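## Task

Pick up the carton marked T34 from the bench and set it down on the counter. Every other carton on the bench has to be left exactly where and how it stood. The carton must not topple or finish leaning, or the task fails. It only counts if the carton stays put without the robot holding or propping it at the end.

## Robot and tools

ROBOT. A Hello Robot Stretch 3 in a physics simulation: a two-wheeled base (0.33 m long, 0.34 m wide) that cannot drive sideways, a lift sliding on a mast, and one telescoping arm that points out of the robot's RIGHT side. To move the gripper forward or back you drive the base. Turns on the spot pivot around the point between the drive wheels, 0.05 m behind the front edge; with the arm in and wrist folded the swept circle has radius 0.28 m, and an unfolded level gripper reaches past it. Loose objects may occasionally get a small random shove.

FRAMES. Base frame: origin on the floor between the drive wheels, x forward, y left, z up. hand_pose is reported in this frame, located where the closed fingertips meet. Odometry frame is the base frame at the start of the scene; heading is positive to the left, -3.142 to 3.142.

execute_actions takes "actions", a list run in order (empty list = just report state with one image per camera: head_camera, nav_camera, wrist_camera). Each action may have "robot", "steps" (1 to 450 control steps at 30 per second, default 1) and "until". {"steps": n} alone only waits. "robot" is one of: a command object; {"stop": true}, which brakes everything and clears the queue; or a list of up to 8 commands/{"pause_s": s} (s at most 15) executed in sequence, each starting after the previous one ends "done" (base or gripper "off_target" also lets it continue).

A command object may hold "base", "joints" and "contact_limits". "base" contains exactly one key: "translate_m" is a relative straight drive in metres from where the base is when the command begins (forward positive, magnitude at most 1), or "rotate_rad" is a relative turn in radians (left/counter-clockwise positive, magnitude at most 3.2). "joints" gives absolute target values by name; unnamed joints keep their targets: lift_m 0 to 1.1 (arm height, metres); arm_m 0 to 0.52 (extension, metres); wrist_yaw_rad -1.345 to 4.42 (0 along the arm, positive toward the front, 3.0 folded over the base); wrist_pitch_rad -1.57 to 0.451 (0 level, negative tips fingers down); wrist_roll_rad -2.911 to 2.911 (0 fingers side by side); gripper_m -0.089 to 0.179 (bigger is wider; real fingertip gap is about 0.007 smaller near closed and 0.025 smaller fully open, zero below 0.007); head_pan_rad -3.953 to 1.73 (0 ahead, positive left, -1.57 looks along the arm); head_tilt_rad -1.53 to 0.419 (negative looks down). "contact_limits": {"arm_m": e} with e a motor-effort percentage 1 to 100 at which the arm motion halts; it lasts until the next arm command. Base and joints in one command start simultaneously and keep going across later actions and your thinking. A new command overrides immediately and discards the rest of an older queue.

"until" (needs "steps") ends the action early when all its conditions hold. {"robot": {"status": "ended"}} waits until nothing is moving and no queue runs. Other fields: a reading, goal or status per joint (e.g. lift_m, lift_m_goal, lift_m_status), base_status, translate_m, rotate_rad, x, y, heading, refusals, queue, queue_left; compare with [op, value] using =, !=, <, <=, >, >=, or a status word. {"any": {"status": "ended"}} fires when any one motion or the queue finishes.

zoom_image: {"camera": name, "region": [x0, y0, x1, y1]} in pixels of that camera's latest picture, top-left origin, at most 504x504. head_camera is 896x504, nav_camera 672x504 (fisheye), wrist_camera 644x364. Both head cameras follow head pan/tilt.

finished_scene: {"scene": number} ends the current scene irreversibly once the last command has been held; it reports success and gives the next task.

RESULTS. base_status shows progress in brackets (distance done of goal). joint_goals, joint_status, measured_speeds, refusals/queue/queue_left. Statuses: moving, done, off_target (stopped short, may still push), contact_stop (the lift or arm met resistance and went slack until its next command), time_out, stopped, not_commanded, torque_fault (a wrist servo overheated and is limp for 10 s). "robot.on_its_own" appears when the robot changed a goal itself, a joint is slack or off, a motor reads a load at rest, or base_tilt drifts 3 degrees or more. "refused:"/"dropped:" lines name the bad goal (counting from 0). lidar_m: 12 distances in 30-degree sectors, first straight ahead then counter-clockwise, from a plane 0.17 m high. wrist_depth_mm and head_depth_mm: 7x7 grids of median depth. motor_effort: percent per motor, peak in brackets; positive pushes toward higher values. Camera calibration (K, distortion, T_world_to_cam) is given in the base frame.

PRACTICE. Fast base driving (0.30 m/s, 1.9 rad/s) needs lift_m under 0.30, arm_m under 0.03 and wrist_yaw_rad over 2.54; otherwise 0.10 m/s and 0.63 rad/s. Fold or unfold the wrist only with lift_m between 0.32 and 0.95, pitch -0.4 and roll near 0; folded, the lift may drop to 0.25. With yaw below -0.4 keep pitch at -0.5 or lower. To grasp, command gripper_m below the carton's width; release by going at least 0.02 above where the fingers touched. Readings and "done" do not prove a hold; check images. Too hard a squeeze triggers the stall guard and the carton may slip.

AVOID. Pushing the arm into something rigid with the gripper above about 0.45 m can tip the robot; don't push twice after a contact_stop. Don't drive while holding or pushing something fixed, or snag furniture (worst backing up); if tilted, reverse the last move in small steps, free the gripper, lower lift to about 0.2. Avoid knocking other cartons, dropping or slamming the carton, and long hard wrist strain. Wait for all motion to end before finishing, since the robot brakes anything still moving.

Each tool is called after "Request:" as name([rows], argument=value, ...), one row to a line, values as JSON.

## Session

Request:
execute_actions([
  {"robot":{"joints":{"head_pan_rad":1.5,"head_tilt_rad":-0.6}},"steps":450,"until":{"robot":{"status":"ended"}}},
])

Request:
execute_actions([
  {"robot":{"joints":{"head_pan_rad":0}},"steps":450,"until":{"robot":{"status":"ended"}}},
])

Request:
execute_actions([
  {"robot":{"joints":{"head_pan_rad":-1.5}},"steps":450,"until":{"robot":{"status":"ended"}}},
])

Request:
execute_actions([
  {"robot":{"joints":{"head_pan_rad":-3.1}},"steps":450,"until":{"robot":{"status":"ended"}}},
])

Scene clock: 1.27 s.
robot.base_odometry: x=+0.000 y=+0.000 heading=+0.000 (m, m, rad; robot's odometry frame)
robot.turned_by_wheels: +0.000 (rad since the last result)
robot.turned_by_imu: +0.000 (rad since the last result)
robot.base_tilt: forward=+0.2 right=-0.3 (deg)
robot.lidar_m: 0.66 0.67 2.13 1.95 2.13 0.83 0.78 0.79 1.00 2.43 1.02 0.72
robot.head_depth_mm: 2113 2387 2667 2362 1794 1446 1216 / 2078 2339 2282 2364 1805 1459 1222 / 2062 2290 2376 2320 1818 1465 1224 / 2039 2233 2236 2290 1824 1472 1230 / 1992 2210 2276 2294 1832 1472 1238 / 1950 2177 2289 2262 1838 1487 1240 / 1922 2099 2337 2452 1864 1488 -
robot.base_status: not_commanded
robot.joint_positions: lift_m=+0.399 arm_m=+0.001 wrist_yaw_rad=+3.011 wrist_pitch_rad=-0.498 wrist_roll_rad=-0.007 gripper_m=+0.037 head_pan_rad=+1.493 head_tilt_rad=-0.592
robot.joint_goals: lift_m=+0.399 arm_m=+0.001 wrist_yaw_rad=+3.011 wrist_pitch_rad=-0.498 wrist_roll_rad=-0.007 gripper_m=+0.037 head_pan_rad=+1.500 head_tilt_rad=-0.600
robot.joint_status: lift_m=not_commanded arm_m=not_commanded wrist_yaw_rad=not_commanded wrist_pitch_rad=not_commanded wrist_roll_rad=not_commanded gripper_m=not_commanded head_pan_rad=done head_tilt_rad=done
robot.measured_speeds: translate_m=+0.000 rotate_rad=+0.000 lift_m=+0.000 arm_m=+0.000 wrist_yaw_rad=+0.000 wrist_pitch_rad=+0.000 wrist_roll_rad=+0.000 head_pan_rad=+0.000 head_tilt_rad=+0.000
robot: refusals=0 queue=done queue_left=0
robot.motor_effort: left_wheel=-1(0) right_wheel=+1(1) lift_m=+21(22) arm_m=-1(0) wrist_yaw_rad=+0(0) wrist_pitch_rad=+6(6) wrist_roll_rad=+0(0) gripper_m=-1(1) head_pan_rad=+2(32) head_tilt_rad=-3(36) (%)
robot.hand_pose: x=+0.0066 y=+0.0661 z=+0.3941 quat_wxyz=(+0.219, +0.693, +0.130, +0.675) (m; robot's base frame)
robot.wrist_depth_mm: - - - - - - - / - - - - - - - / 994 - - - - - 657 / 792 797 855 833 860 870 638 / 667 668 - 689 712 729 651 / 568 578 - 601 610 600 603 / 499 518 - - 527 525 532
pictures: head_camera (sideways: a quarter turn clockwise sets it upright), nav_camera (sideways: a quarter turn counterclockwise sets it upright), wrist_camera
camera_calibration (this result's frames):
head_camera: T_world_to_cam=[[-0.0347271, -0.529472, -0.847616, 1.12823], [-0.999135, 0.0378074, 0.017318, -0.0141247], [0.0228768, 0.847484, -0.530327, 0.649681], [0, 0, 0, 1]] pos_world=[0.010205, 0.047305, 1.30109]
nav_camera: T_world_to_cam=[[0.0589252, 0.535079, 0.842744, -1.05663], [0.996777, -0.0775688, -0.0204449, 0.0718868], [0.0544311, 0.841233, -0.537926, 0.658397], [0, 0, 0, 1]] pos_world=[-0.04523, 0.0170937, 1.24611]
wrist_camera: T_world_to_cam=[[0.992493, -0.0955638, 0.0763234, -0.0359603], [0.000496958, -0.620902, -0.783888, 0.384692], [0.122301, 0.778041, -0.616194, 0.354448], [0, 0, 0, 1]] pos_world=[-0.0078501, -0.0403558, 0.522709]
Images, in order (width x height): head_camera 896x504, nav_camera 672x504, wrist_camera 644x364.

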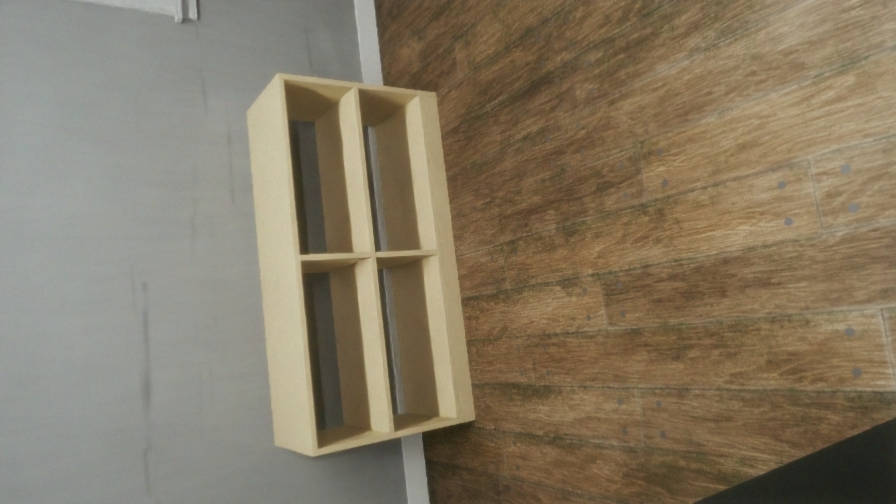

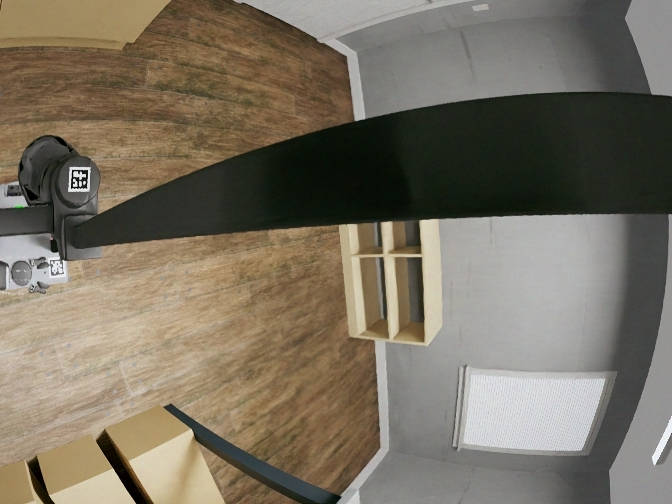

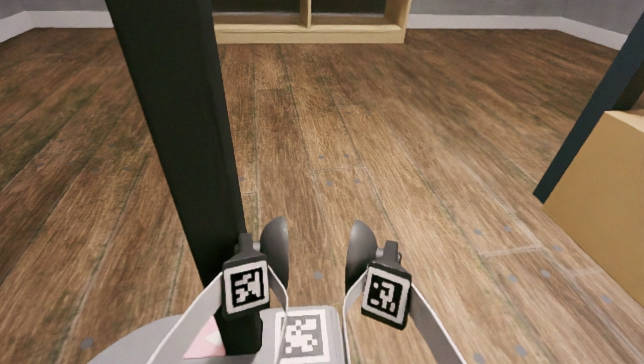

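Scene clock: 2.53 s.
robot.base_odometry: x=+0.000 y=+0.000 heading=+0.000 (m, m, rad; robot's odometry frame)
robot.turned_by_wheels: +0.000 (rad since the last result)
robot.turned_by_imu: +0.000 (rad since the last result)
robot.base_tilt: forward=+0.2 right=-0.3 (deg)
robot.lidar_m: 0.66 0.67 2.12 1.96 2.15 0.84 0.78 0.79 1.01 2.43 1.02 0.72
robot.head_depth_mm: 2058 2225 973 797 1409 1153 1189 / 2056 2189 981 786 1413 1218 1207 / 2031 2202 992 792 1506 1153 1185 / 2021 2169 1001 789 1439 1156 1173 / 2006 2199 1013 780 1558 1233 1179 / 1991 2153 1023 772 1452 1172 1163 / 1970 2141 1039 776 1740 1174 1161
robot.base_status: not_commanded
robot.joint_positions: lift_m=+0.399 arm_m=+0.001 wrist_yaw_rad=+3.011 wrist_pitch_rad=-0.498 wrist_roll_rad=-0.007 gripper_m=+0.037 head_pan_rad=+0.007 head_tilt_rad=-0.592
robot.joint_goals: lift_m=+0.399 arm_m=+0.001 wrist_yaw_rad=+3.011 wrist_pitch_rad=-0.498 wrist_roll_rad=-0.007 gripper_m=+0.037 head_pan_rad=+0.000 head_tilt_rad=-0.600
robot.joint_status: lift_m=not_commanded arm_m=not_commanded wrist_yaw_rad=not_commanded wrist_pitch_rad=not_commanded wrist_roll_rad=not_commanded gripper_m=not_commanded head_pan_rad=done head_tilt_rad=done
robot.measured_speeds: translate_m=+0.000 rotate_rad=+0.000 lift_m=+0.000 arm_m=+0.000 wrist_yaw_rad=+0.000 wrist_pitch_rad=+0.000 wrist_roll_rad=+0.000 head_pan_rad=+0.000 head_tilt_rad=+0.000
robot: refusals=0 queue=done queue_left=0
robot.motor_effort: left_wheel=+0(0) right_wheel=+1(1) lift_m=+22(22) arm_m=-1(1) wrist_yaw_rad=-1(0) wrist_pitch_rad=+6(6) wrist_roll_rad=+0(0) gripper_m=+0(1) head_pan_rad=-2(33) head_tilt_rad=-3(4) (%)
robot.hand_pose: x=+0.0066 y=+0.0661 z=+0.3941 quat_wxyz=(+0.219, +0.693, +0.130, +0.675) (m; robot's base frame)
robot.wrist_depth_mm: - - - - - - - / - - - - - - - / 978 - - - - - 652 / 799 823 826 825 847 874 652 / 662 671 - 687 717 726 669 / 563 583 - 591 616 608 623 / 499 513 - - 522 529 529
pictures: head_camera (sideways: a quarter turn clockwise sets it upright), nav_camera (sideways: a quarter turn counterclockwise sets it upright), wrist_camera
camera_calibration (this result's frames):
head_camera: T_world_to_cam=[[-0.53075, -0.010491, -0.847463, 1.13105], [-0.0474119, 0.998725, 0.0173296, -0.0199453], [0.846201, 0.0493775, -0.530571, 0.644976], [0, 0, 0, 1]] pos_world=[0.0535825, -0.000061566, 1.30108]
nav_camera: T_world_to_cam=[[0.538396, -0.0131417, 0.842589, -1.05936], [0.00759325, -0.999762, -0.020445, 0.077921], [0.842658, 0.0174055, -0.538169, 0.653905], [0, 0, 0, 1]] pos_world=[0.0187442, 0.0525992, 1.24611]
wrist_camera: T_world_to_cam=[[0.992493, -0.0955637, 0.0763235, -0.0359603], [0.000497103, -0.620902, -0.783888, 0.384692], [0.122301, 0.778041, -0.616194, 0.354448], [0, 0, 0, 1]] pos_world=[-0.00785011, -0.0403558, 0.522709]
Images, in order (width x height): head_camera 896x504, nav_camera 672x504, wrist_camera 644x364.

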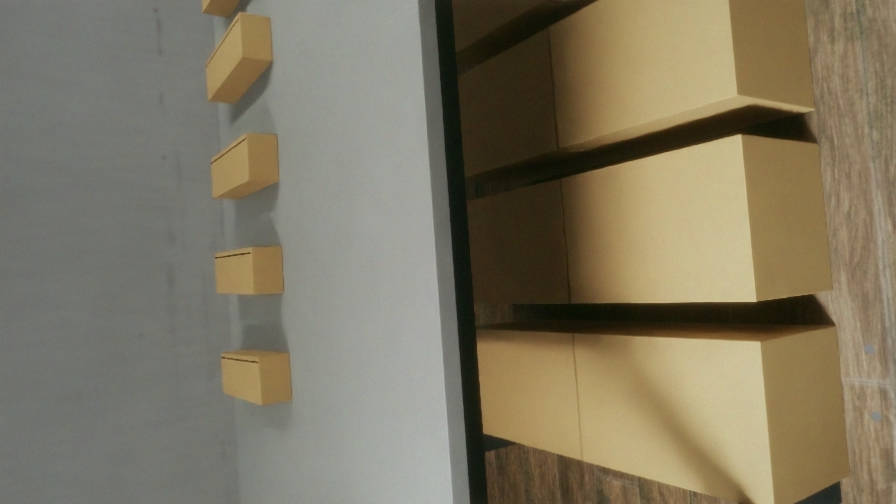

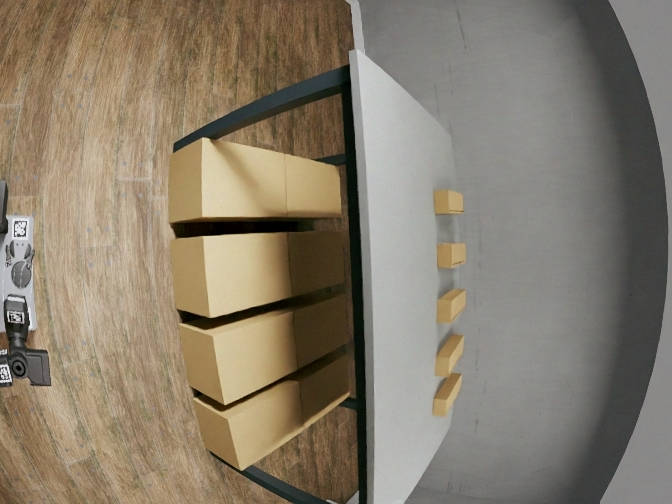

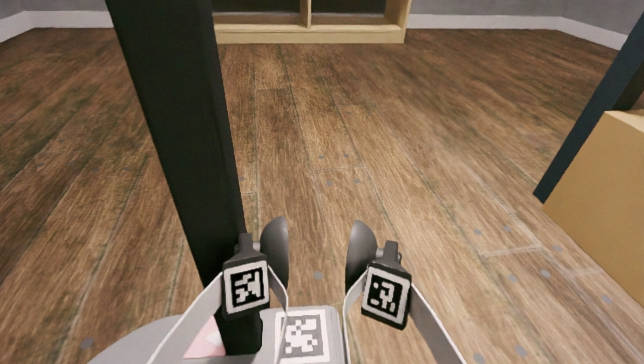

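Scene clock: 3.80 s.
robot.base_odometry: x=+0.000 y=+0.000 heading=+0.000 (m, m, rad; robot's odometry frame)
robot.turned_by_wheels: +0.000 (rad since the last result)
robot.turned_by_imu: +0.000 (rad since the last result)
robot.base_tilt: forward=+0.2 right=-0.3 (deg)
robot.lidar_m: 0.66 0.67 2.13 1.96 2.14 0.84 0.78 0.79 1.01 2.43 1.02 0.72
robot.head_depth_mm: 2062 2292 2597 2353 1795 1450 1215 / 2081 2295 2556 2371 1799 1458 1225 / 2048 2297 2567 2367 1810 1470 1230 / 2065 2292 2572 2418 1828 1465 1228 / 2048 2292 2592 2413 1842 1475 1235 / 2072 2283 2561 2423 1849 1484 1236 / 2035 2224 2469 2447 1868 1490 1243
robot.base_status: not_commanded
robot.joint_positions: lift_m=+0.399 arm_m=+0.001 wrist_yaw_rad=+3.011 wrist_pitch_rad=-0.498 wrist_roll_rad=-0.007 gripper_m=+0.037 head_pan_rad=-1.493 head_tilt_rad=-0.592
robot.joint_goals: lift_m=+0.399 arm_m=+0.001 wrist_yaw_rad=+3.011 wrist_pitch_rad=-0.498 wrist_roll_rad=-0.007 gripper_m=+0.037 head_pan_rad=-1.500 head_tilt_rad=-0.600
robot.joint_status: lift_m=not_commanded arm_m=not_commanded wrist_yaw_rad=not_commanded wrist_pitch_rad=not_commanded wrist_roll_rad=not_commanded gripper_m=not_commanded head_pan_rad=done head_tilt_rad=done
robot.measured_speeds: translate_m=+0.000 rotate_rad=+0.000 lift_m=+0.000 arm_m=+0.000 wrist_yaw_rad=+0.000 wrist_pitch_rad=+0.000 wrist_roll_rad=+0.000 head_pan_rad=+0.000 head_tilt_rad=+0.000
robot: refusals=0 queue=done queue_left=0
robot.motor_effort: left_wheel=+0(0) right_wheel=+1(1) lift_m=+23(22) arm_m=-1(1) wrist_yaw_rad=+0(0) wrist_pitch_rad=+7(6) wrist_roll_rad=+0(0) gripper_m=+0(1) head_pan_rad=-3(31) head_tilt_rad=-3(3) (%)
robot.hand_pose: x=+0.0066 y=+0.0661 z=+0.3941 quat_wxyz=(+0.219, +0.693, +0.130, +0.675) (m; robot's base frame)
robot.wrist_depth_mm: - - - - - - - / - - - - - - - / 998 - - - - - 662 / 790 801 842 848 856 893 649 / 658 674 - 710 718 712 658 / 573 578 - 602 623 621 605 / 501 519 - - 510 519 540
pictures: head_camera (sideways: a quarter turn clockwise sets it upright), nav_camera (sideways: a quarter turn counterclockwise sets it upright), wrist_camera
camera_calibration (this result's frames):
head_camera: T_world_to_cam=[[-0.0480147, 0.528723, -0.847435, 1.12807], [0.992869, 0.117944, 0.0173317, -0.0262938], [0.109114, -0.84056, -0.530616, 0.64953], [0, 0, 0, 1]] pos_world=[0.00939762, -0.0473678, 1.30108]
nav_camera: T_world_to_cam=[[0.0249821, -0.538021, 0.842561, -1.05619], [-0.99672, -0.0782987, -0.020445, 0.0840473], [0.0769712, -0.839287, -0.538213, 0.658633], [0, 0, 0, 1]] pos_world=[0.0594617, -0.00888862, 1.24611]
wrist_camera: T_world_to_cam=[[0.992493, -0.0955638, 0.0763234, -0.0359603], [0.000496959, -0.620902, -0.783888, 0.384692], [0.122301, 0.778041, -0.616194, 0.354448], [0, 0, 0, 1]] pos_world=[-0.0078501, -0.0403558, 0.522709]
Images, in order (width x height): head_camera 896x504, nav_camera 672x504, wrist_camera 644x364.

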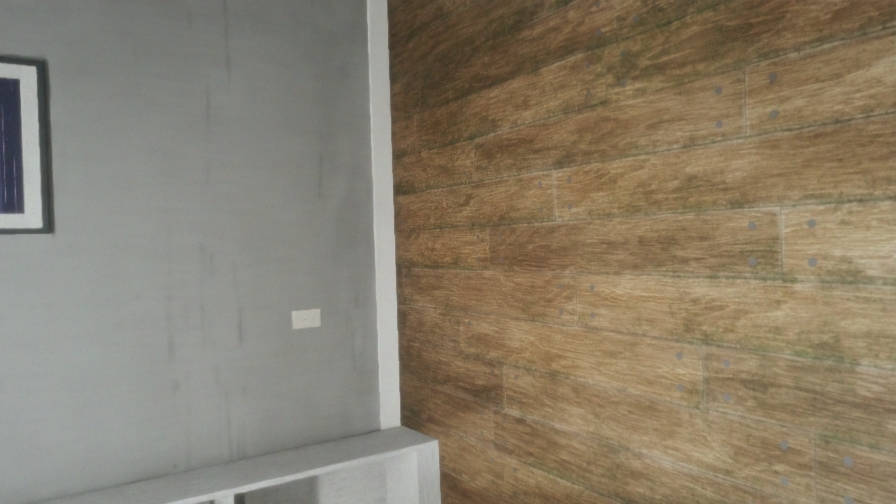

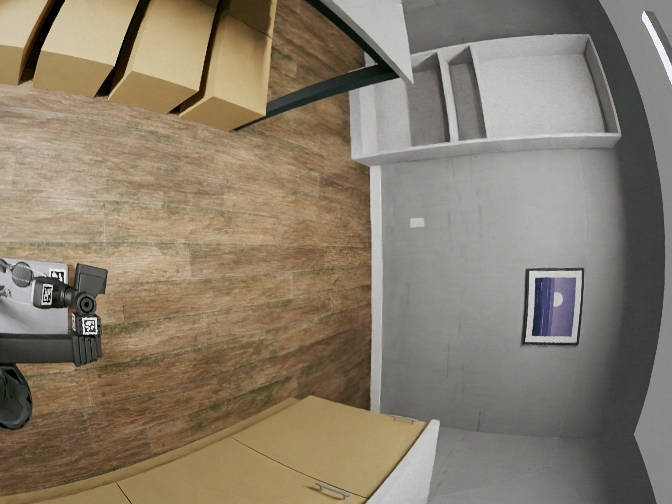

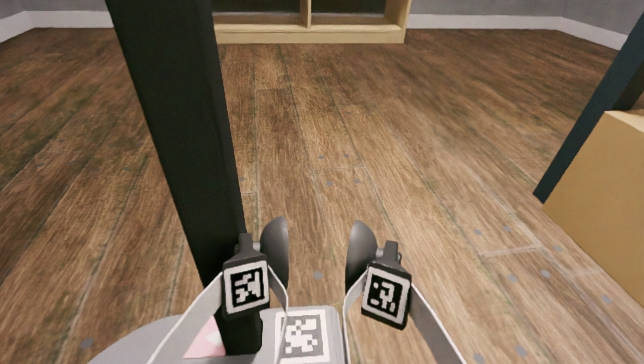

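Scene clock: 5.10 s.
robot.base_odometry: x=+0.000 y=+0.000 heading=+0.000 (m, m, rad; robot's odometry frame)
robot.turned_by_wheels: +0.000 (rad since the last result)
robot.turned_by_imu: +0.000 (rad since the last result)
robot.base_tilt: forward=+0.2 right=-0.3 (deg)
robot.lidar_m: 0.66 0.68 2.13 1.95 2.14 0.84 0.78 0.79 1.01 2.42 1.02 0.72
robot.head_depth_mm: 1184 1311 986 914 1062 1375 1214 / 1181 1304 999 906 1055 1256 1214 / 1169 1294 1011 900 1046 1238 1231 / 1168 1293 1021 896 1036 1229 1233 / 1166 1287 1029 887 1024 1220 1235 / 1163 1291 1044 880 1021 1209 1237 / 1163 1284 1056 875 1013 1194 1248
robot.base_status: not_commanded
robot.joint_positions: lift_m=+0.399 arm_m=+0.001 wrist_yaw_rad=+3.011 wrist_pitch_rad=-0.498 wrist_roll_rad=-0.007 gripper_m=+0.037 head_pan_rad=-3.093 head_tilt_rad=-0.592
robot.joint_goals: lift_m=+0.399 arm_m=+0.001 wrist_yaw_rad=+3.011 wrist_pitch_rad=-0.498 wrist_roll_rad=-0.007 gripper_m=+0.037 head_pan_rad=-3.100 head_tilt_rad=-0.600
robot.joint_status: lift_m=not_commanded arm_m=not_commanded wrist_yaw_rad=not_commanded wrist_pitch_rad=not_commanded wrist_roll_rad=not_commanded gripper_m=not_commanded head_pan_rad=done head_tilt_rad=done
robot.measured_speeds: translate_m=+0.000 rotate_rad=+0.000 lift_m=+0.000 arm_m=+0.000 wrist_yaw_rad=+0.000 wrist_pitch_rad=+0.000 wrist_roll_rad=+0.000 head_pan_rad=+0.000 head_tilt_rad=+0.000
robot: refusals=0 queue=done queue_left=0
robot.motor_effort: left_wheel=+0(0) right_wheel=+1(1) lift_m=+22(23) arm_m=-1(1) wrist_yaw_rad=-1(0) wrist_pitch_rad=+6(6) wrist_roll_rad=+0(0) gripper_m=+0(1) head_pan_rad=-3(31) head_tilt_rad=-4(3) (%)
robot.hand_pose: x=+0.0066 y=+0.0661 z=+0.3941 quat_wxyz=(+0.219, +0.693, +0.130, +0.675) (m; robot's base frame)
robot.wrist_depth_mm: - - - - - - - / - - - - - - - / 981 - - - - - 658 / 801 816 840 825 851 856 660 / 680 674 - 695 708 714 670 / 566 582 - 601 618 617 606 / 492 516 - - 523 525 532
pictures: head_camera (sideways: a quarter turn clockwise sets it upright), nav_camera (sideways: a quarter turn counterclockwise sets it upright), wrist_camera
camera_calibration (this result's frames):
head_camera: T_world_to_cam=[[0.52994, 0.0325526, -0.84741, 1.12452], [0.0888922, -0.99589, 0.0173337, -0.020782], [-0.843363, -0.0845139, -0.530656, 0.655393], [0, 0, 0, 1]] pos_world=[-0.0413439, -0.00191261, 1.30107]
nav_camera: T_world_to_cam=[[-0.538562, -0.00925817, 0.842535, -1.05272], [-0.0491508, 0.998582, -0.020445, 0.0782672], [-0.841151, -0.0524222, -0.538253, 0.664286], [0, 0, 0, 1]] pos_world=[-0.00434082, -0.0530791, 1.2461]
wrist_camera: T_world_to_cam=[[0.992493, -0.0955637, 0.0763236, -0.0359604], [0.000497172, -0.620902, -0.783888, 0.384692], [0.122301, 0.778041, -0.616194, 0.354448], [0, 0, 0, 1]] pos_world=[-0.00785011, -0.0403558, 0.522709]
Images, in order (width x height): head_camera 896x504, nav_camera 672x504, wrist_camera 644x364.

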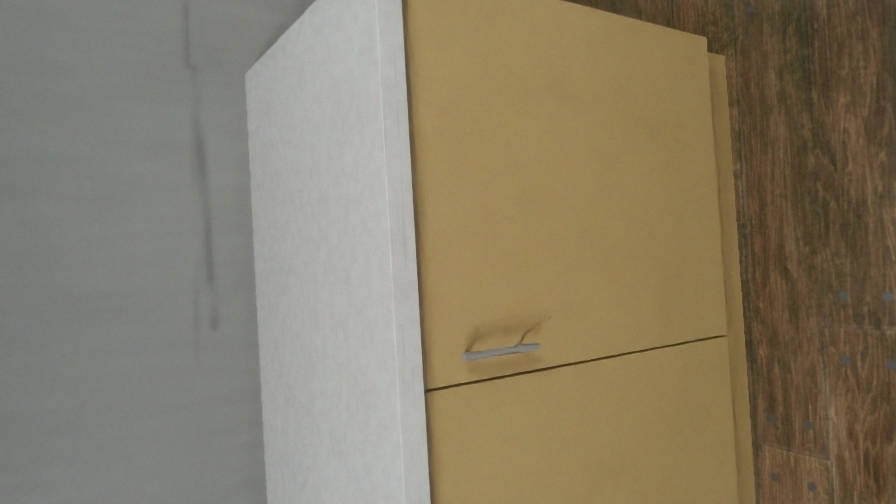

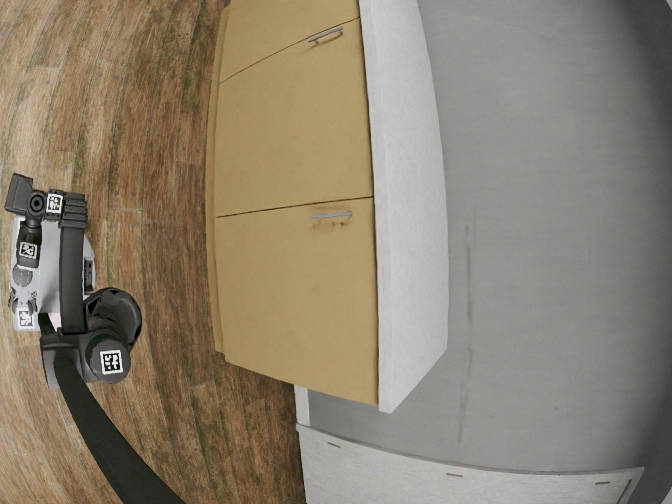

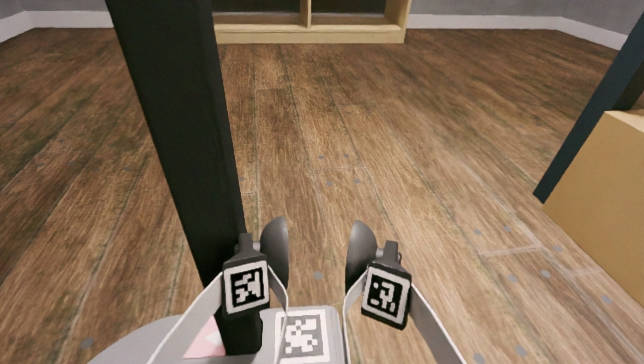

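Request:
execute_actions([
  {"robot":[{"joints":{"lift_m":0.27,"head_pan_rad":-1.3}},{"base":{"rotate_rad":1.73}},{"base":{"translate_m":0.9}},{"base":{"rotate_rad":-1.61}},{"base":{"translate_m":1}},{"base":{"translate_m":0.8}}],"steps":450,"until":{"robot":{"status":"ended"}}},
  {"steps":450,"until":{"robot":{"status":"ended"}}},
])

Scene clock: 30.07 s.
robot.base_odometry: x=+1.644 y=+1.104 heading=+0.120 (m, m, rad; robot's odometry frame)
robot.turned_by_wheels: +0.120 (rad since the last result)
robot.turned_by_imu: +0.128 (rad since the last result)
robot.base_tilt: forward=+0.2 right=-0.2 (deg)
robot.lidar_m: 0.64 0.68 0.96 1.37 1.28 1.74 2.59 0.74 0.53 0.86 0.86 0.66
robot.head_depth_mm: 2820 3134 3231 2363 1738 1416 1187 / 2948 3241 3365 2364 1804 1463 1221 / 2458 2818 3038 2366 1812 1464 1222 / 1723 1881 2067 2203 1817 1477 1233 / 1323 1423 1528 1628 1705 1480 1227 / 1070 1132 1197 1273 1345 1406 1238 / 900 943 987 1038 1095 1160 1188
robot.base_status: done (translate_m +0.8000 of +0.8000)
robot.joint_positions: lift_m=+0.271 arm_m=+0.001 wrist_yaw_rad=+3.011 wrist_pitch_rad=-0.498 wrist_roll_rad=-0.007 gripper_m=+0.037 head_pan_rad=-1.307 head_tilt_rad=-0.593
robot.joint_goals: lift_m=+0.270 arm_m=+0.001 wrist_yaw_rad=+3.011 wrist_pitch_rad=-0.498 wrist_roll_rad=-0.007 gripper_m=+0.037 head_pan_rad=-1.300 head_tilt_rad=-0.600
robot.joint_status: lift_m=done arm_m=not_commanded wrist_yaw_rad=not_commanded wrist_pitch_rad=not_commanded wrist_roll_rad=not_commanded gripper_m=not_commanded head_pan_rad=done head_tilt_rad=done
robot.measured_speeds: translate_m=+0.000 rotate_rad=+0.000 lift_m=+0.000 arm_m=+0.000 wrist_yaw_rad=+0.000 wrist_pitch_rad=+0.000 wrist_roll_rad=+0.000 head_pan_rad=+0.000 head_tilt_rad=+0.000
robot: refusals=0 queue=done queue_left=0
robot.motor_effort: left_wheel=+1(10) right_wheel=+0(9) lift_m=+12(24) arm_m=-1(1) wrist_yaw_rad=-1(0) wrist_pitch_rad=+6(6) wrist_roll_rad=+0(0) gripper_m=+0(0) head_pan_rad=+3(32) head_tilt_rad=-2(3) (%)
robot.hand_pose: x=+0.0066 y=+0.0660 z=+0.2657 quat_wxyz=(+0.219, +0.693, +0.130, +0.675) (m; robot's base frame)
robot.wrist_depth_mm: - - - - - - 688 / 969 - - - - 999 674 / 757 782 795 805 807 845 680 / 600 612 626 642 650 665 654 / 503 522 - 545 533 543 553 / 444 - - - 465 462 464 / - - - - 390 401 400
pictures: head_camera (sideways: a quarter turn clockwise sets it upright), nav_camera (sideways: a quarter turn counterclockwise sets it upright), wrist_camera
camera_calibration (this result's frames):
head_camera: T_world_to_cam=[[-0.14506, 0.511027, -0.847236, 1.12841], [0.953926, 0.299541, 0.0173468, -0.0260758], [0.262647, -0.805684, -0.530933, 0.649007], [0, 0, 0, 1]] pos_world=[0.0181017, -0.0459403, 1.30106]
nav_camera: T_world_to_cam=[[0.124145, -0.524423, 0.842359, -1.05653], [-0.965044, -0.261291, -0.0204451, 0.0838543], [0.230823, -0.810375, -0.538529, 0.658106], [0, 0, 0, 1]] pos_world=[0.0601796, 0.00115456, 1.2461]
wrist_camera: T_world_to_cam=[[0.992494, -0.0955598, 0.0763214, -0.0261627], [0.000490982, -0.620946, -0.783853, 0.283999], [0.122296, 0.778006, -0.616238, 0.275372], [0, 0, 0, 1]] pos_world=[-0.00785018, -0.0403931, 0.394305]
Images, in order (width x height): head_camera 896x504, nav_camera 672x504, wrist_camera 644x364.

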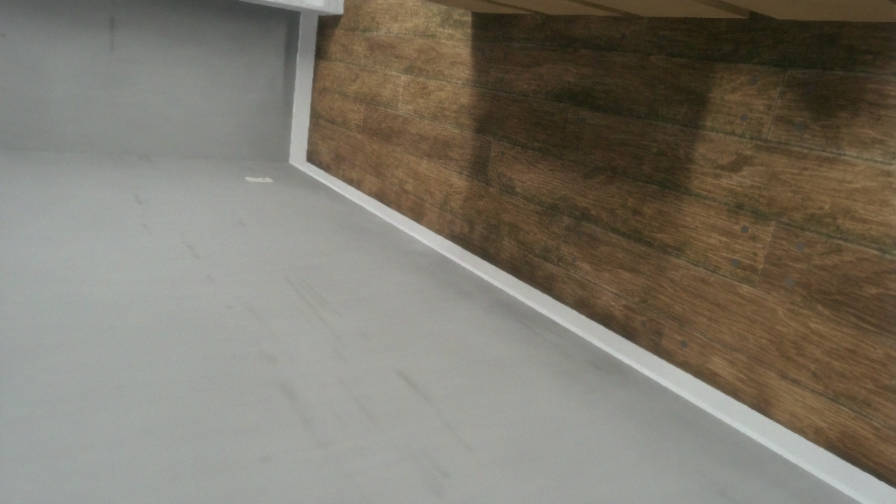

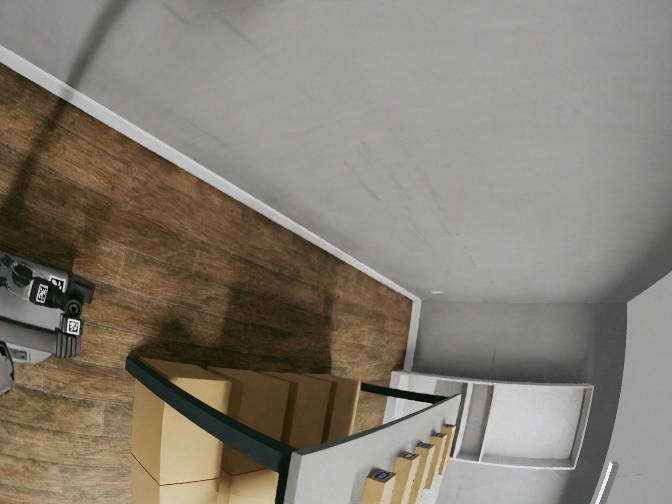

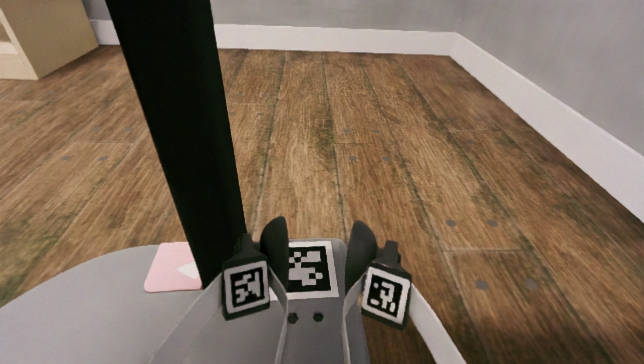

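Request:
execute_actions([
  {"robot":[{"base":{"translate_m":0.29}},{"base":{"rotate_rad":-1.66}},{"base":{"translate_m":1}},{"joints":{"lift_m":0.8,"wrist_pitch_rad":-0.4}},{"joints":{"wrist_yaw_rad":0}},{"joints":{"lift_m":1.1,"gripper_m":0.13}}],"steps":450,"until":{"robot":{"status":"ended"}}},
  {"steps":450,"until":{"robot":{"status":"ended"}}},
])

Scene clock: 58.17 s.
robot.base_odometry: x=+1.963 y=+0.139 heading=-1.540 (m, m, rad; robot's odometry frame)
robot.turned_by_wheels: -1.660 (rad since the last result)
robot.turned_by_imu: -1.623 (rad since the last result)
robot.base_tilt: forward=+0.2 right=-0.3 (deg)
robot.lidar_m: 1.52 0.53 0.38 0.37 0.38 0.52 1.38 0.66 0.47 0.45 0.47 0.63
robot.head_depth_mm: 2822 2559 868 777 - 1140 979 / 2879 2609 985 633 562 1185 987 / 2946 2708 993 635 586 1158 967 / 3051 2759 889 693 621 1226 973 / 3060 2820 1014 670 1311 1161 1048 / 3216 3381 926 703 1357 1167 1033 / 3300 3661 976 709 1363 1209 1080
robot.base_status: done (translate_m +1.0000 of +1.0000)
robot.joint_positions: lift_m=+1.099 arm_m=+0.001 wrist_yaw_rad=+0.003 wrist_pitch_rad=-0.418 wrist_roll_rad=-0.007 gripper_m=+0.130 head_pan_rad=-1.307 head_tilt_rad=-0.593
robot.joint_goals: lift_m=+1.100 arm_m=+0.001 wrist_yaw_rad=+0.000 wrist_pitch_rad=-0.400 wrist_roll_rad=-0.007 gripper_m=+0.130 head_pan_rad=-1.300 head_tilt_rad=-0.600
robot.joint_status: lift_m=done arm_m=not_commanded wrist_yaw_rad=done wrist_pitch_rad=done wrist_roll_rad=not_commanded gripper_m=done head_pan_rad=done head_tilt_rad=done
robot.measured_speeds: translate_m=+0.000 rotate_rad=+0.000 lift_m=+0.000 arm_m=+0.000 wrist_yaw_rad=+0.000 wrist_pitch_rad=+0.000 wrist_roll_rad=+0.000 head_pan_rad=+0.000 head_tilt_rad=+0.000
robot: refusals=0 queue=done queue_left=0
robot.motor_effort: left_wheel=+1(10) right_wheel=-1(5) lift_m=+32(33) arm_m=-1(1) wrist_yaw_rad=-2(3) wrist_pitch_rad=+8(11) wrist_roll_rad=+0(0) gripper_m=+0(81) head_pan_rad=+2(3) head_tilt_rad=-3(3) (%)
robot.hand_pose: x=-0.0209 y=-0.3703 z=+1.1122 quat_wxyz=(+0.694, +0.148, -0.689, -0.146) (m; robot's base frame)
robot.wrist_depth_mm: - - - - - - - / - - - - - - - / 584 675 684 765 786 942 - / 500 467 535 544 513 605 - / 428 435 427 439 434 481 486 / 360 - 372 378 383 399 401 / 908 942 344 347 344 356 348
pictures: head_camera (sideways: a quarter turn clockwise sets it upright), nav_camera (sideways: a quarter turn counterclockwise sets it upright), wrist_camera
camera_calibration (this result's frames):
head_camera: T_world_to_cam=[[-0.145093, 0.511055, -0.847214, 1.12838], [0.953912, 0.299583, 0.0173485, -0.026078], [0.262677, -0.80565, -0.530969, 0.649053], [0, 0, 0, 1]] pos_world=[0.0181037, -0.0459398, 1.30106]
nav_camera: T_world_to_cam=[[0.124177, -0.524452, 0.842336, -1.0565], [-0.965032, -0.261333, -0.0204452, 0.0838542], [0.230853, -0.810342, -0.538565, 0.658152], [0, 0, 0, 1]] pos_world=[0.0601789, 0.00115927, 1.2461]
wrist_camera: T_world_to_cam=[[-0.996398, -0.0311894, 0.0788573, -0.125717], [-0.0829737, 0.550585, -0.830645, 1.16072], [-0.0175103, -0.834196, -0.55119, 0.467618], [0, 0, 0, 1]] pos_world=[-0.0207673, -0.252911, 1.23181]
Images, in order (width x height): head_camera 896x504, nav_camera 672x504, wrist_camera 644x364.

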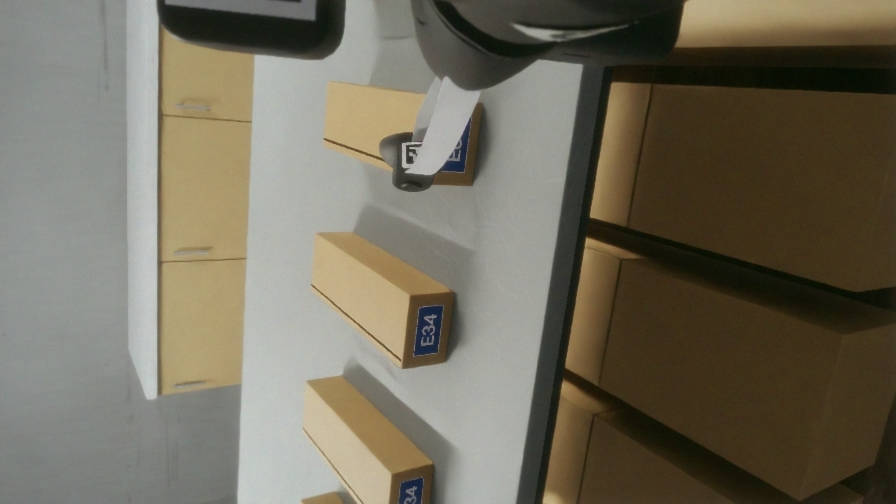

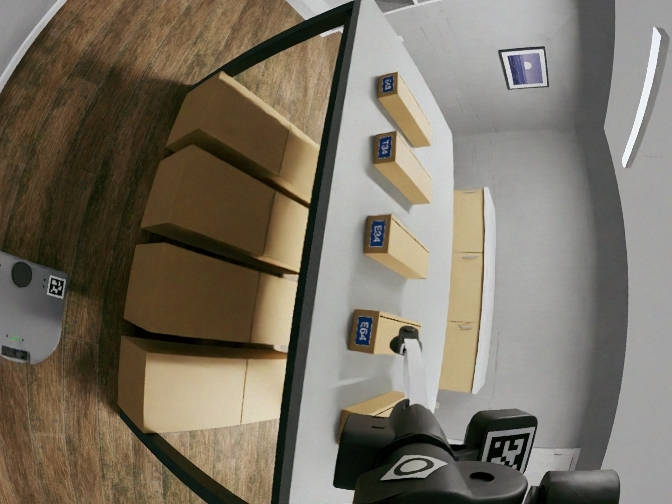

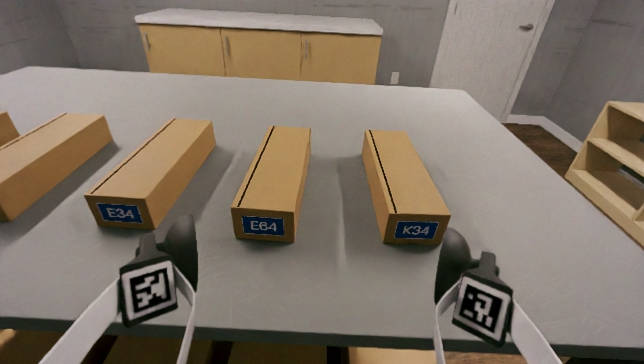

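Request:
execute_actions([
  {"robot":[{"base":{"translate_m":0.485},"joints":{"wrist_pitch_rad":-0.8,"head_pan_rad":-1.65,"arm_m":0.1}},{"joints":{"arm_m":0.41}}],"steps":450,"until":{"robot":{"status":"ended"}}},
])

Scene clock: 73.60 s.
robot.base_odometry: x=+1.978 y=-0.346 heading=-1.540 (m, m, rad; robot's odometry frame)
robot.turned_by_wheels: +0.000 (rad since the last result)
robot.turned_by_imu: -0.001 (rad since the last result)
robot.base_tilt: forward=+0.2 right=-0.3 (deg)
robot.lidar_m: 1.52 0.54 0.39 0.38 0.39 0.53 1.41 0.64 0.46 0.44 0.47 0.62
robot.head_depth_mm: 3094 3295 979 644 610 1145 961 / 3097 2705 836 653 581 1198 1037 / - 2699 991 691 585 1153 969 / - - 998 635 588 1160 976 / 2949 2645 957 671 570 1236 1047 / 2895 2645 1024 671 576 1165 978 / 2838 2620 1038 626 578 1177 982
robot.base_status: done (translate_m +0.4850 of +0.4850)
robot.joint_positions: lift_m=+1.099 arm_m=+0.410 wrist_yaw_rad=+0.001 wrist_pitch_rad=-0.808 wrist_roll_rad=-0.007 gripper_m=+0.130 head_pan_rad=-1.643 head_tilt_rad=-0.593
robot.joint_goals: lift_m=+1.100 arm_m=+0.410 wrist_yaw_rad=+0.000 wrist_pitch_rad=-0.800 wrist_roll_rad=-0.007 gripper_m=+0.130 head_pan_rad=-1.650 head_tilt_rad=-0.600
robot.joint_status: lift_m=done arm_m=done wrist_yaw_rad=done wrist_pitch_rad=done wrist_roll_rad=not_commanded gripper_m=done head_pan_rad=done head_tilt_rad=done
robot.measured_speeds: translate_m=+0.000 rotate_rad=+0.000 lift_m=+0.000 arm_m=+0.000 wrist_yaw_rad=+0.000 wrist_pitch_rad=+0.000 wrist_roll_rad=+0.000 head_pan_rad=+0.000 head_tilt_rad=+0.000
robot: refusals=0 queue=done queue_left=0
robot.motor_effort: left_wheel=+1(5) right_wheel=+0(0) lift_m=+32(32) arm_m=+2(3) wrist_yaw_rad=-1(3) wrist_pitch_rad=+4(9) wrist_roll_rad=+0(0) gripper_m=+0(0) head_pan_rad=-2(17) head_tilt_rad=-2(2) (%)
robot.hand_pose: x=-0.0214 y=-0.7142 z=+1.0362 quat_wxyz=(+0.653, +0.280, -0.647, -0.277) (m; robot's base frame)
robot.wrist_depth_mm: 468 481 490 503 507 521 525 / 408 414 420 431 436 440 450 / 359 367 367 372 379 384 389 / 254 274 329 263 338 282 286 / 230 259 292 237 303 274 244 / 214 - 261 215 275 236 223 / 196 241 221 197 251 245 204
pictures: head_camera (sideways: a quarter turn clockwise sets it upright), nav_camera (sideways: a quarter turn counterclockwise sets it upright), wrist_camera
camera_calibration (this result's frames):
head_camera: T_world_to_cam=[[0.0317718, 0.530301, -0.847214, 1.1273], [0.999332, -0.0321566, 0.0173485, -0.026355], [-0.0180435, -0.847199, -0.530969, 0.650766], [0, 0, 0, 1]] pos_world=[0.00226327, -0.0473268, 1.30106]
nav_camera: T_world_to_cam=[[-0.0559375, -0.536042, 0.842336, -1.0554], [-0.9972, 0.071933, -0.0204452, 0.0840505], [-0.0496323, -0.841121, -0.538565, 0.659863], [0, 0, 0, 1]] pos_world=[0.0575292, -0.0167603, 1.2461]
wrist_camera: T_world_to_cam=[[-0.996416, -0.0574358, 0.0621001, -0.132277], [-0.0823777, 0.825642, -0.558148, 1.20098], [-0.0192148, -0.561263, -0.827414, 0.619937], [0, 0, 0, 1]] pos_world=[-0.0209576, -0.651225, 1.19148]
Images, in order (width x height): head_camera 896x504, nav_camera 672x504, wrist_camera 644x364.

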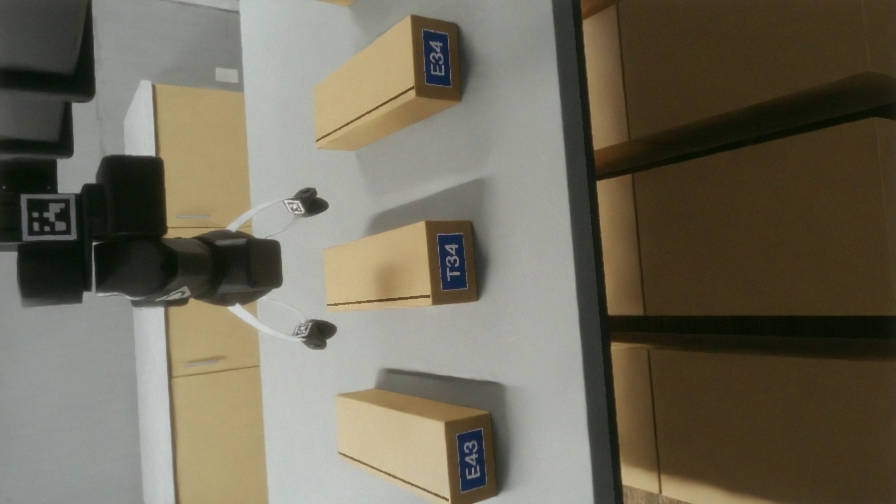

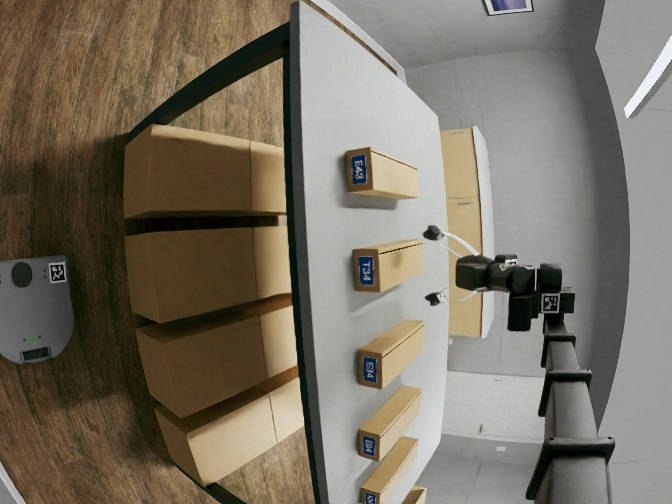

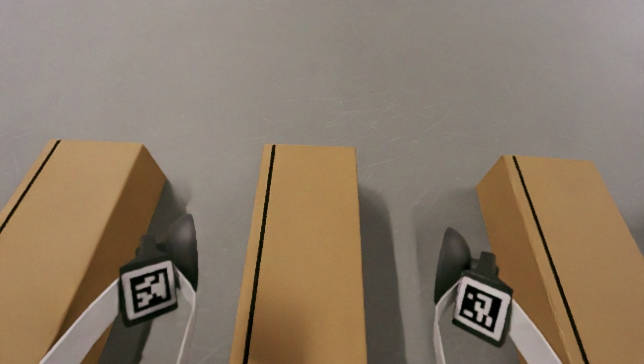

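Request:
execute_actions([
  {"robot":[{"base":{"translate_m":0.007},"joints":{"lift_m":1.006,"gripper_m":0.14}},{"joints":{"gripper_m":0.04}},{"joints":{"lift_m":1.1}},{"joints":{"arm_m":0.01,"head_pan_rad":-0.7}}],"steps":450,"until":{"robot":{"status":"ended"}}},
])

Scene clock: 89.93 s.
robot.base_odometry: x=+1.978 y=-0.353 heading=-1.540 (m, m, rad; robot's odometry frame)
robot.turned_by_wheels: +0.000 (rad since the last result)
robot.turned_by_imu: -0.003 (rad since the last result)
robot.base_tilt: forward=+0.2 right=-0.3 (deg)
robot.lidar_m: 1.53 0.54 0.39 0.38 0.39 0.53 1.41 0.64 0.46 0.44 0.47 0.62
robot.head_depth_mm: 2934 3386 977 679 611 1143 980 / 2646 3008 3210 683 1695 1152 986 / 2395 2674 2967 720 891 1062 1079 / 2193 2415 2688 2287 1768 1434 1227 / 1780 1961 2247 2286 1838 1476 1233 / 1807 1923 2147 2215 1845 1476 1234 / 1673 1804 1967 2075 1839 1488 1245
robot.base_status: done (translate_m +0.0070 of +0.0070)
robot.joint_positions: lift_m=+1.099 arm_m=+0.010 wrist_yaw_rad=+0.001 wrist_pitch_rad=-0.813 wrist_roll_rad=-0.007 gripper_m=+0.057 head_pan_rad=-0.707 head_tilt_rad=-0.593
robot.joint_goals: lift_m=+1.100 arm_m=+0.010 wrist_yaw_rad=+0.000 wrist_pitch_rad=-0.800 wrist_roll_rad=-0.007 gripper_m=+0.056 head_pan_rad=-0.700 head_tilt_rad=-0.600
robot.joint_status: lift_m=done arm_m=done wrist_yaw_rad=done wrist_pitch_rad=done wrist_roll_rad=not_commanded gripper_m=done head_pan_rad=done head_tilt_rad=done
robot.measured_speeds: translate_m=+0.000 rotate_rad=+0.000 lift_m=+0.000 arm_m=+0.000 wrist_yaw_rad=+0.000 wrist_pitch_rad=+0.000 wrist_roll_rad=+0.000 head_pan_rad=+0.000 head_tilt_rad=+0.000
robot: refusals=0 queue=done queue_left=0
robot.on_its_own: gripper_m is held at +0.056, not at your +0.040, by its stall guard, which is not easing now
robot.motor_effort: left_wheel=+1(5) right_wheel=+0(1) lift_m=+32(34) arm_m=-3(6) wrist_yaw_rad=-1(1) wrist_pitch_rad=+6(6) wrist_roll_rad=+0(0) gripper_m=-20(100) head_pan_rad=+1(29) head_tilt_rad=-4(3) (%)
robot.hand_pose: x=-0.0214 y=-0.3139 z=+1.0355 quat_wxyz=(+0.652, +0.281, -0.647, -0.279) (m; robot's base frame)
robot.wrist_depth_mm: 469 447 458 494 488 419 454 / 406 395 398 187 421 383 421 / 362 365 354 167 369 383 392 / 346 340 333 152 332 344 345 / 621 - 137 137 144 - - / - 835 125 126 127 952 946 / - - 116 116 120 - -
pictures: head_camera (sideways: a quarter turn clockwise sets it upright), nav_camera (sideways: a quarter turn counterclockwise sets it upright), wrist_camera
camera_calibration (this result's frames):
head_camera: T_world_to_cam=[[-0.408246, 0.339953, -0.847211, 1.12998], [0.618303, 0.785749, 0.0173487, -0.024031], [0.671593, -0.51675, -0.530973, 0.646564], [0, 0, 0, 1]] pos_world=[0.0419402, -0.0311453, 1.30106]
nav_camera: T_world_to_cam=[[0.398544, -0.362818, 0.842333, -1.05817], [-0.649073, -0.760452, -0.0204452, 0.0819269], [0.647972, -0.538587, -0.538569, 0.655613], [0, 0, 0, 1]] pos_world=[0.050085, 0.0314831, 1.2461]
wrist_camera: T_world_to_cam=[[-0.996417, -0.0576786, 0.0618588, -0.109078], [-0.0823617, 0.828031, -0.5546, 0.86722], [-0.0192324, -0.557708, -0.829814, 0.847586], [0, 0, 0, 1]] pos_world=[-0.0209601, -0.251671, 1.19105]
Images, in order (width x height): head_camera 896x504, nav_camera 672x504, wrist_camera 644x364.

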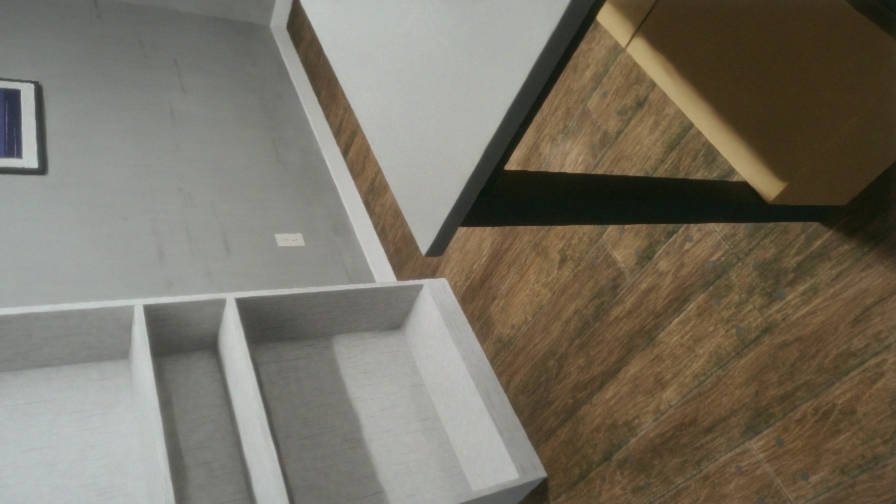

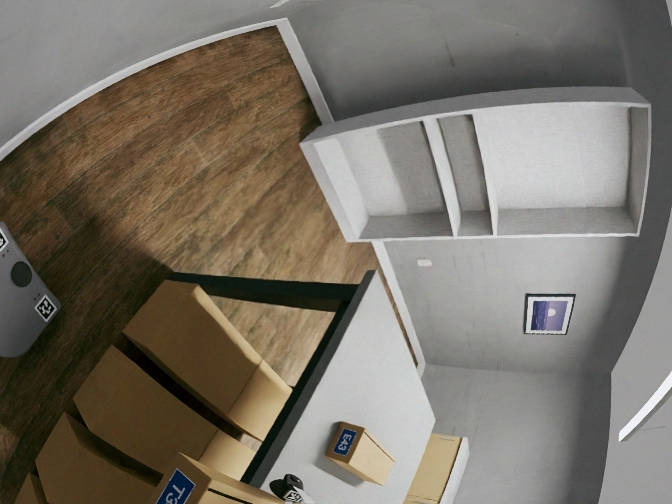

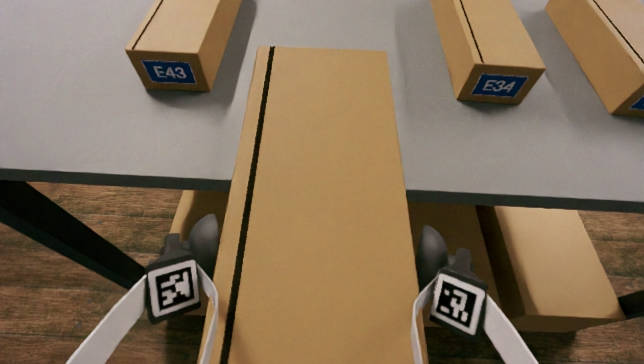

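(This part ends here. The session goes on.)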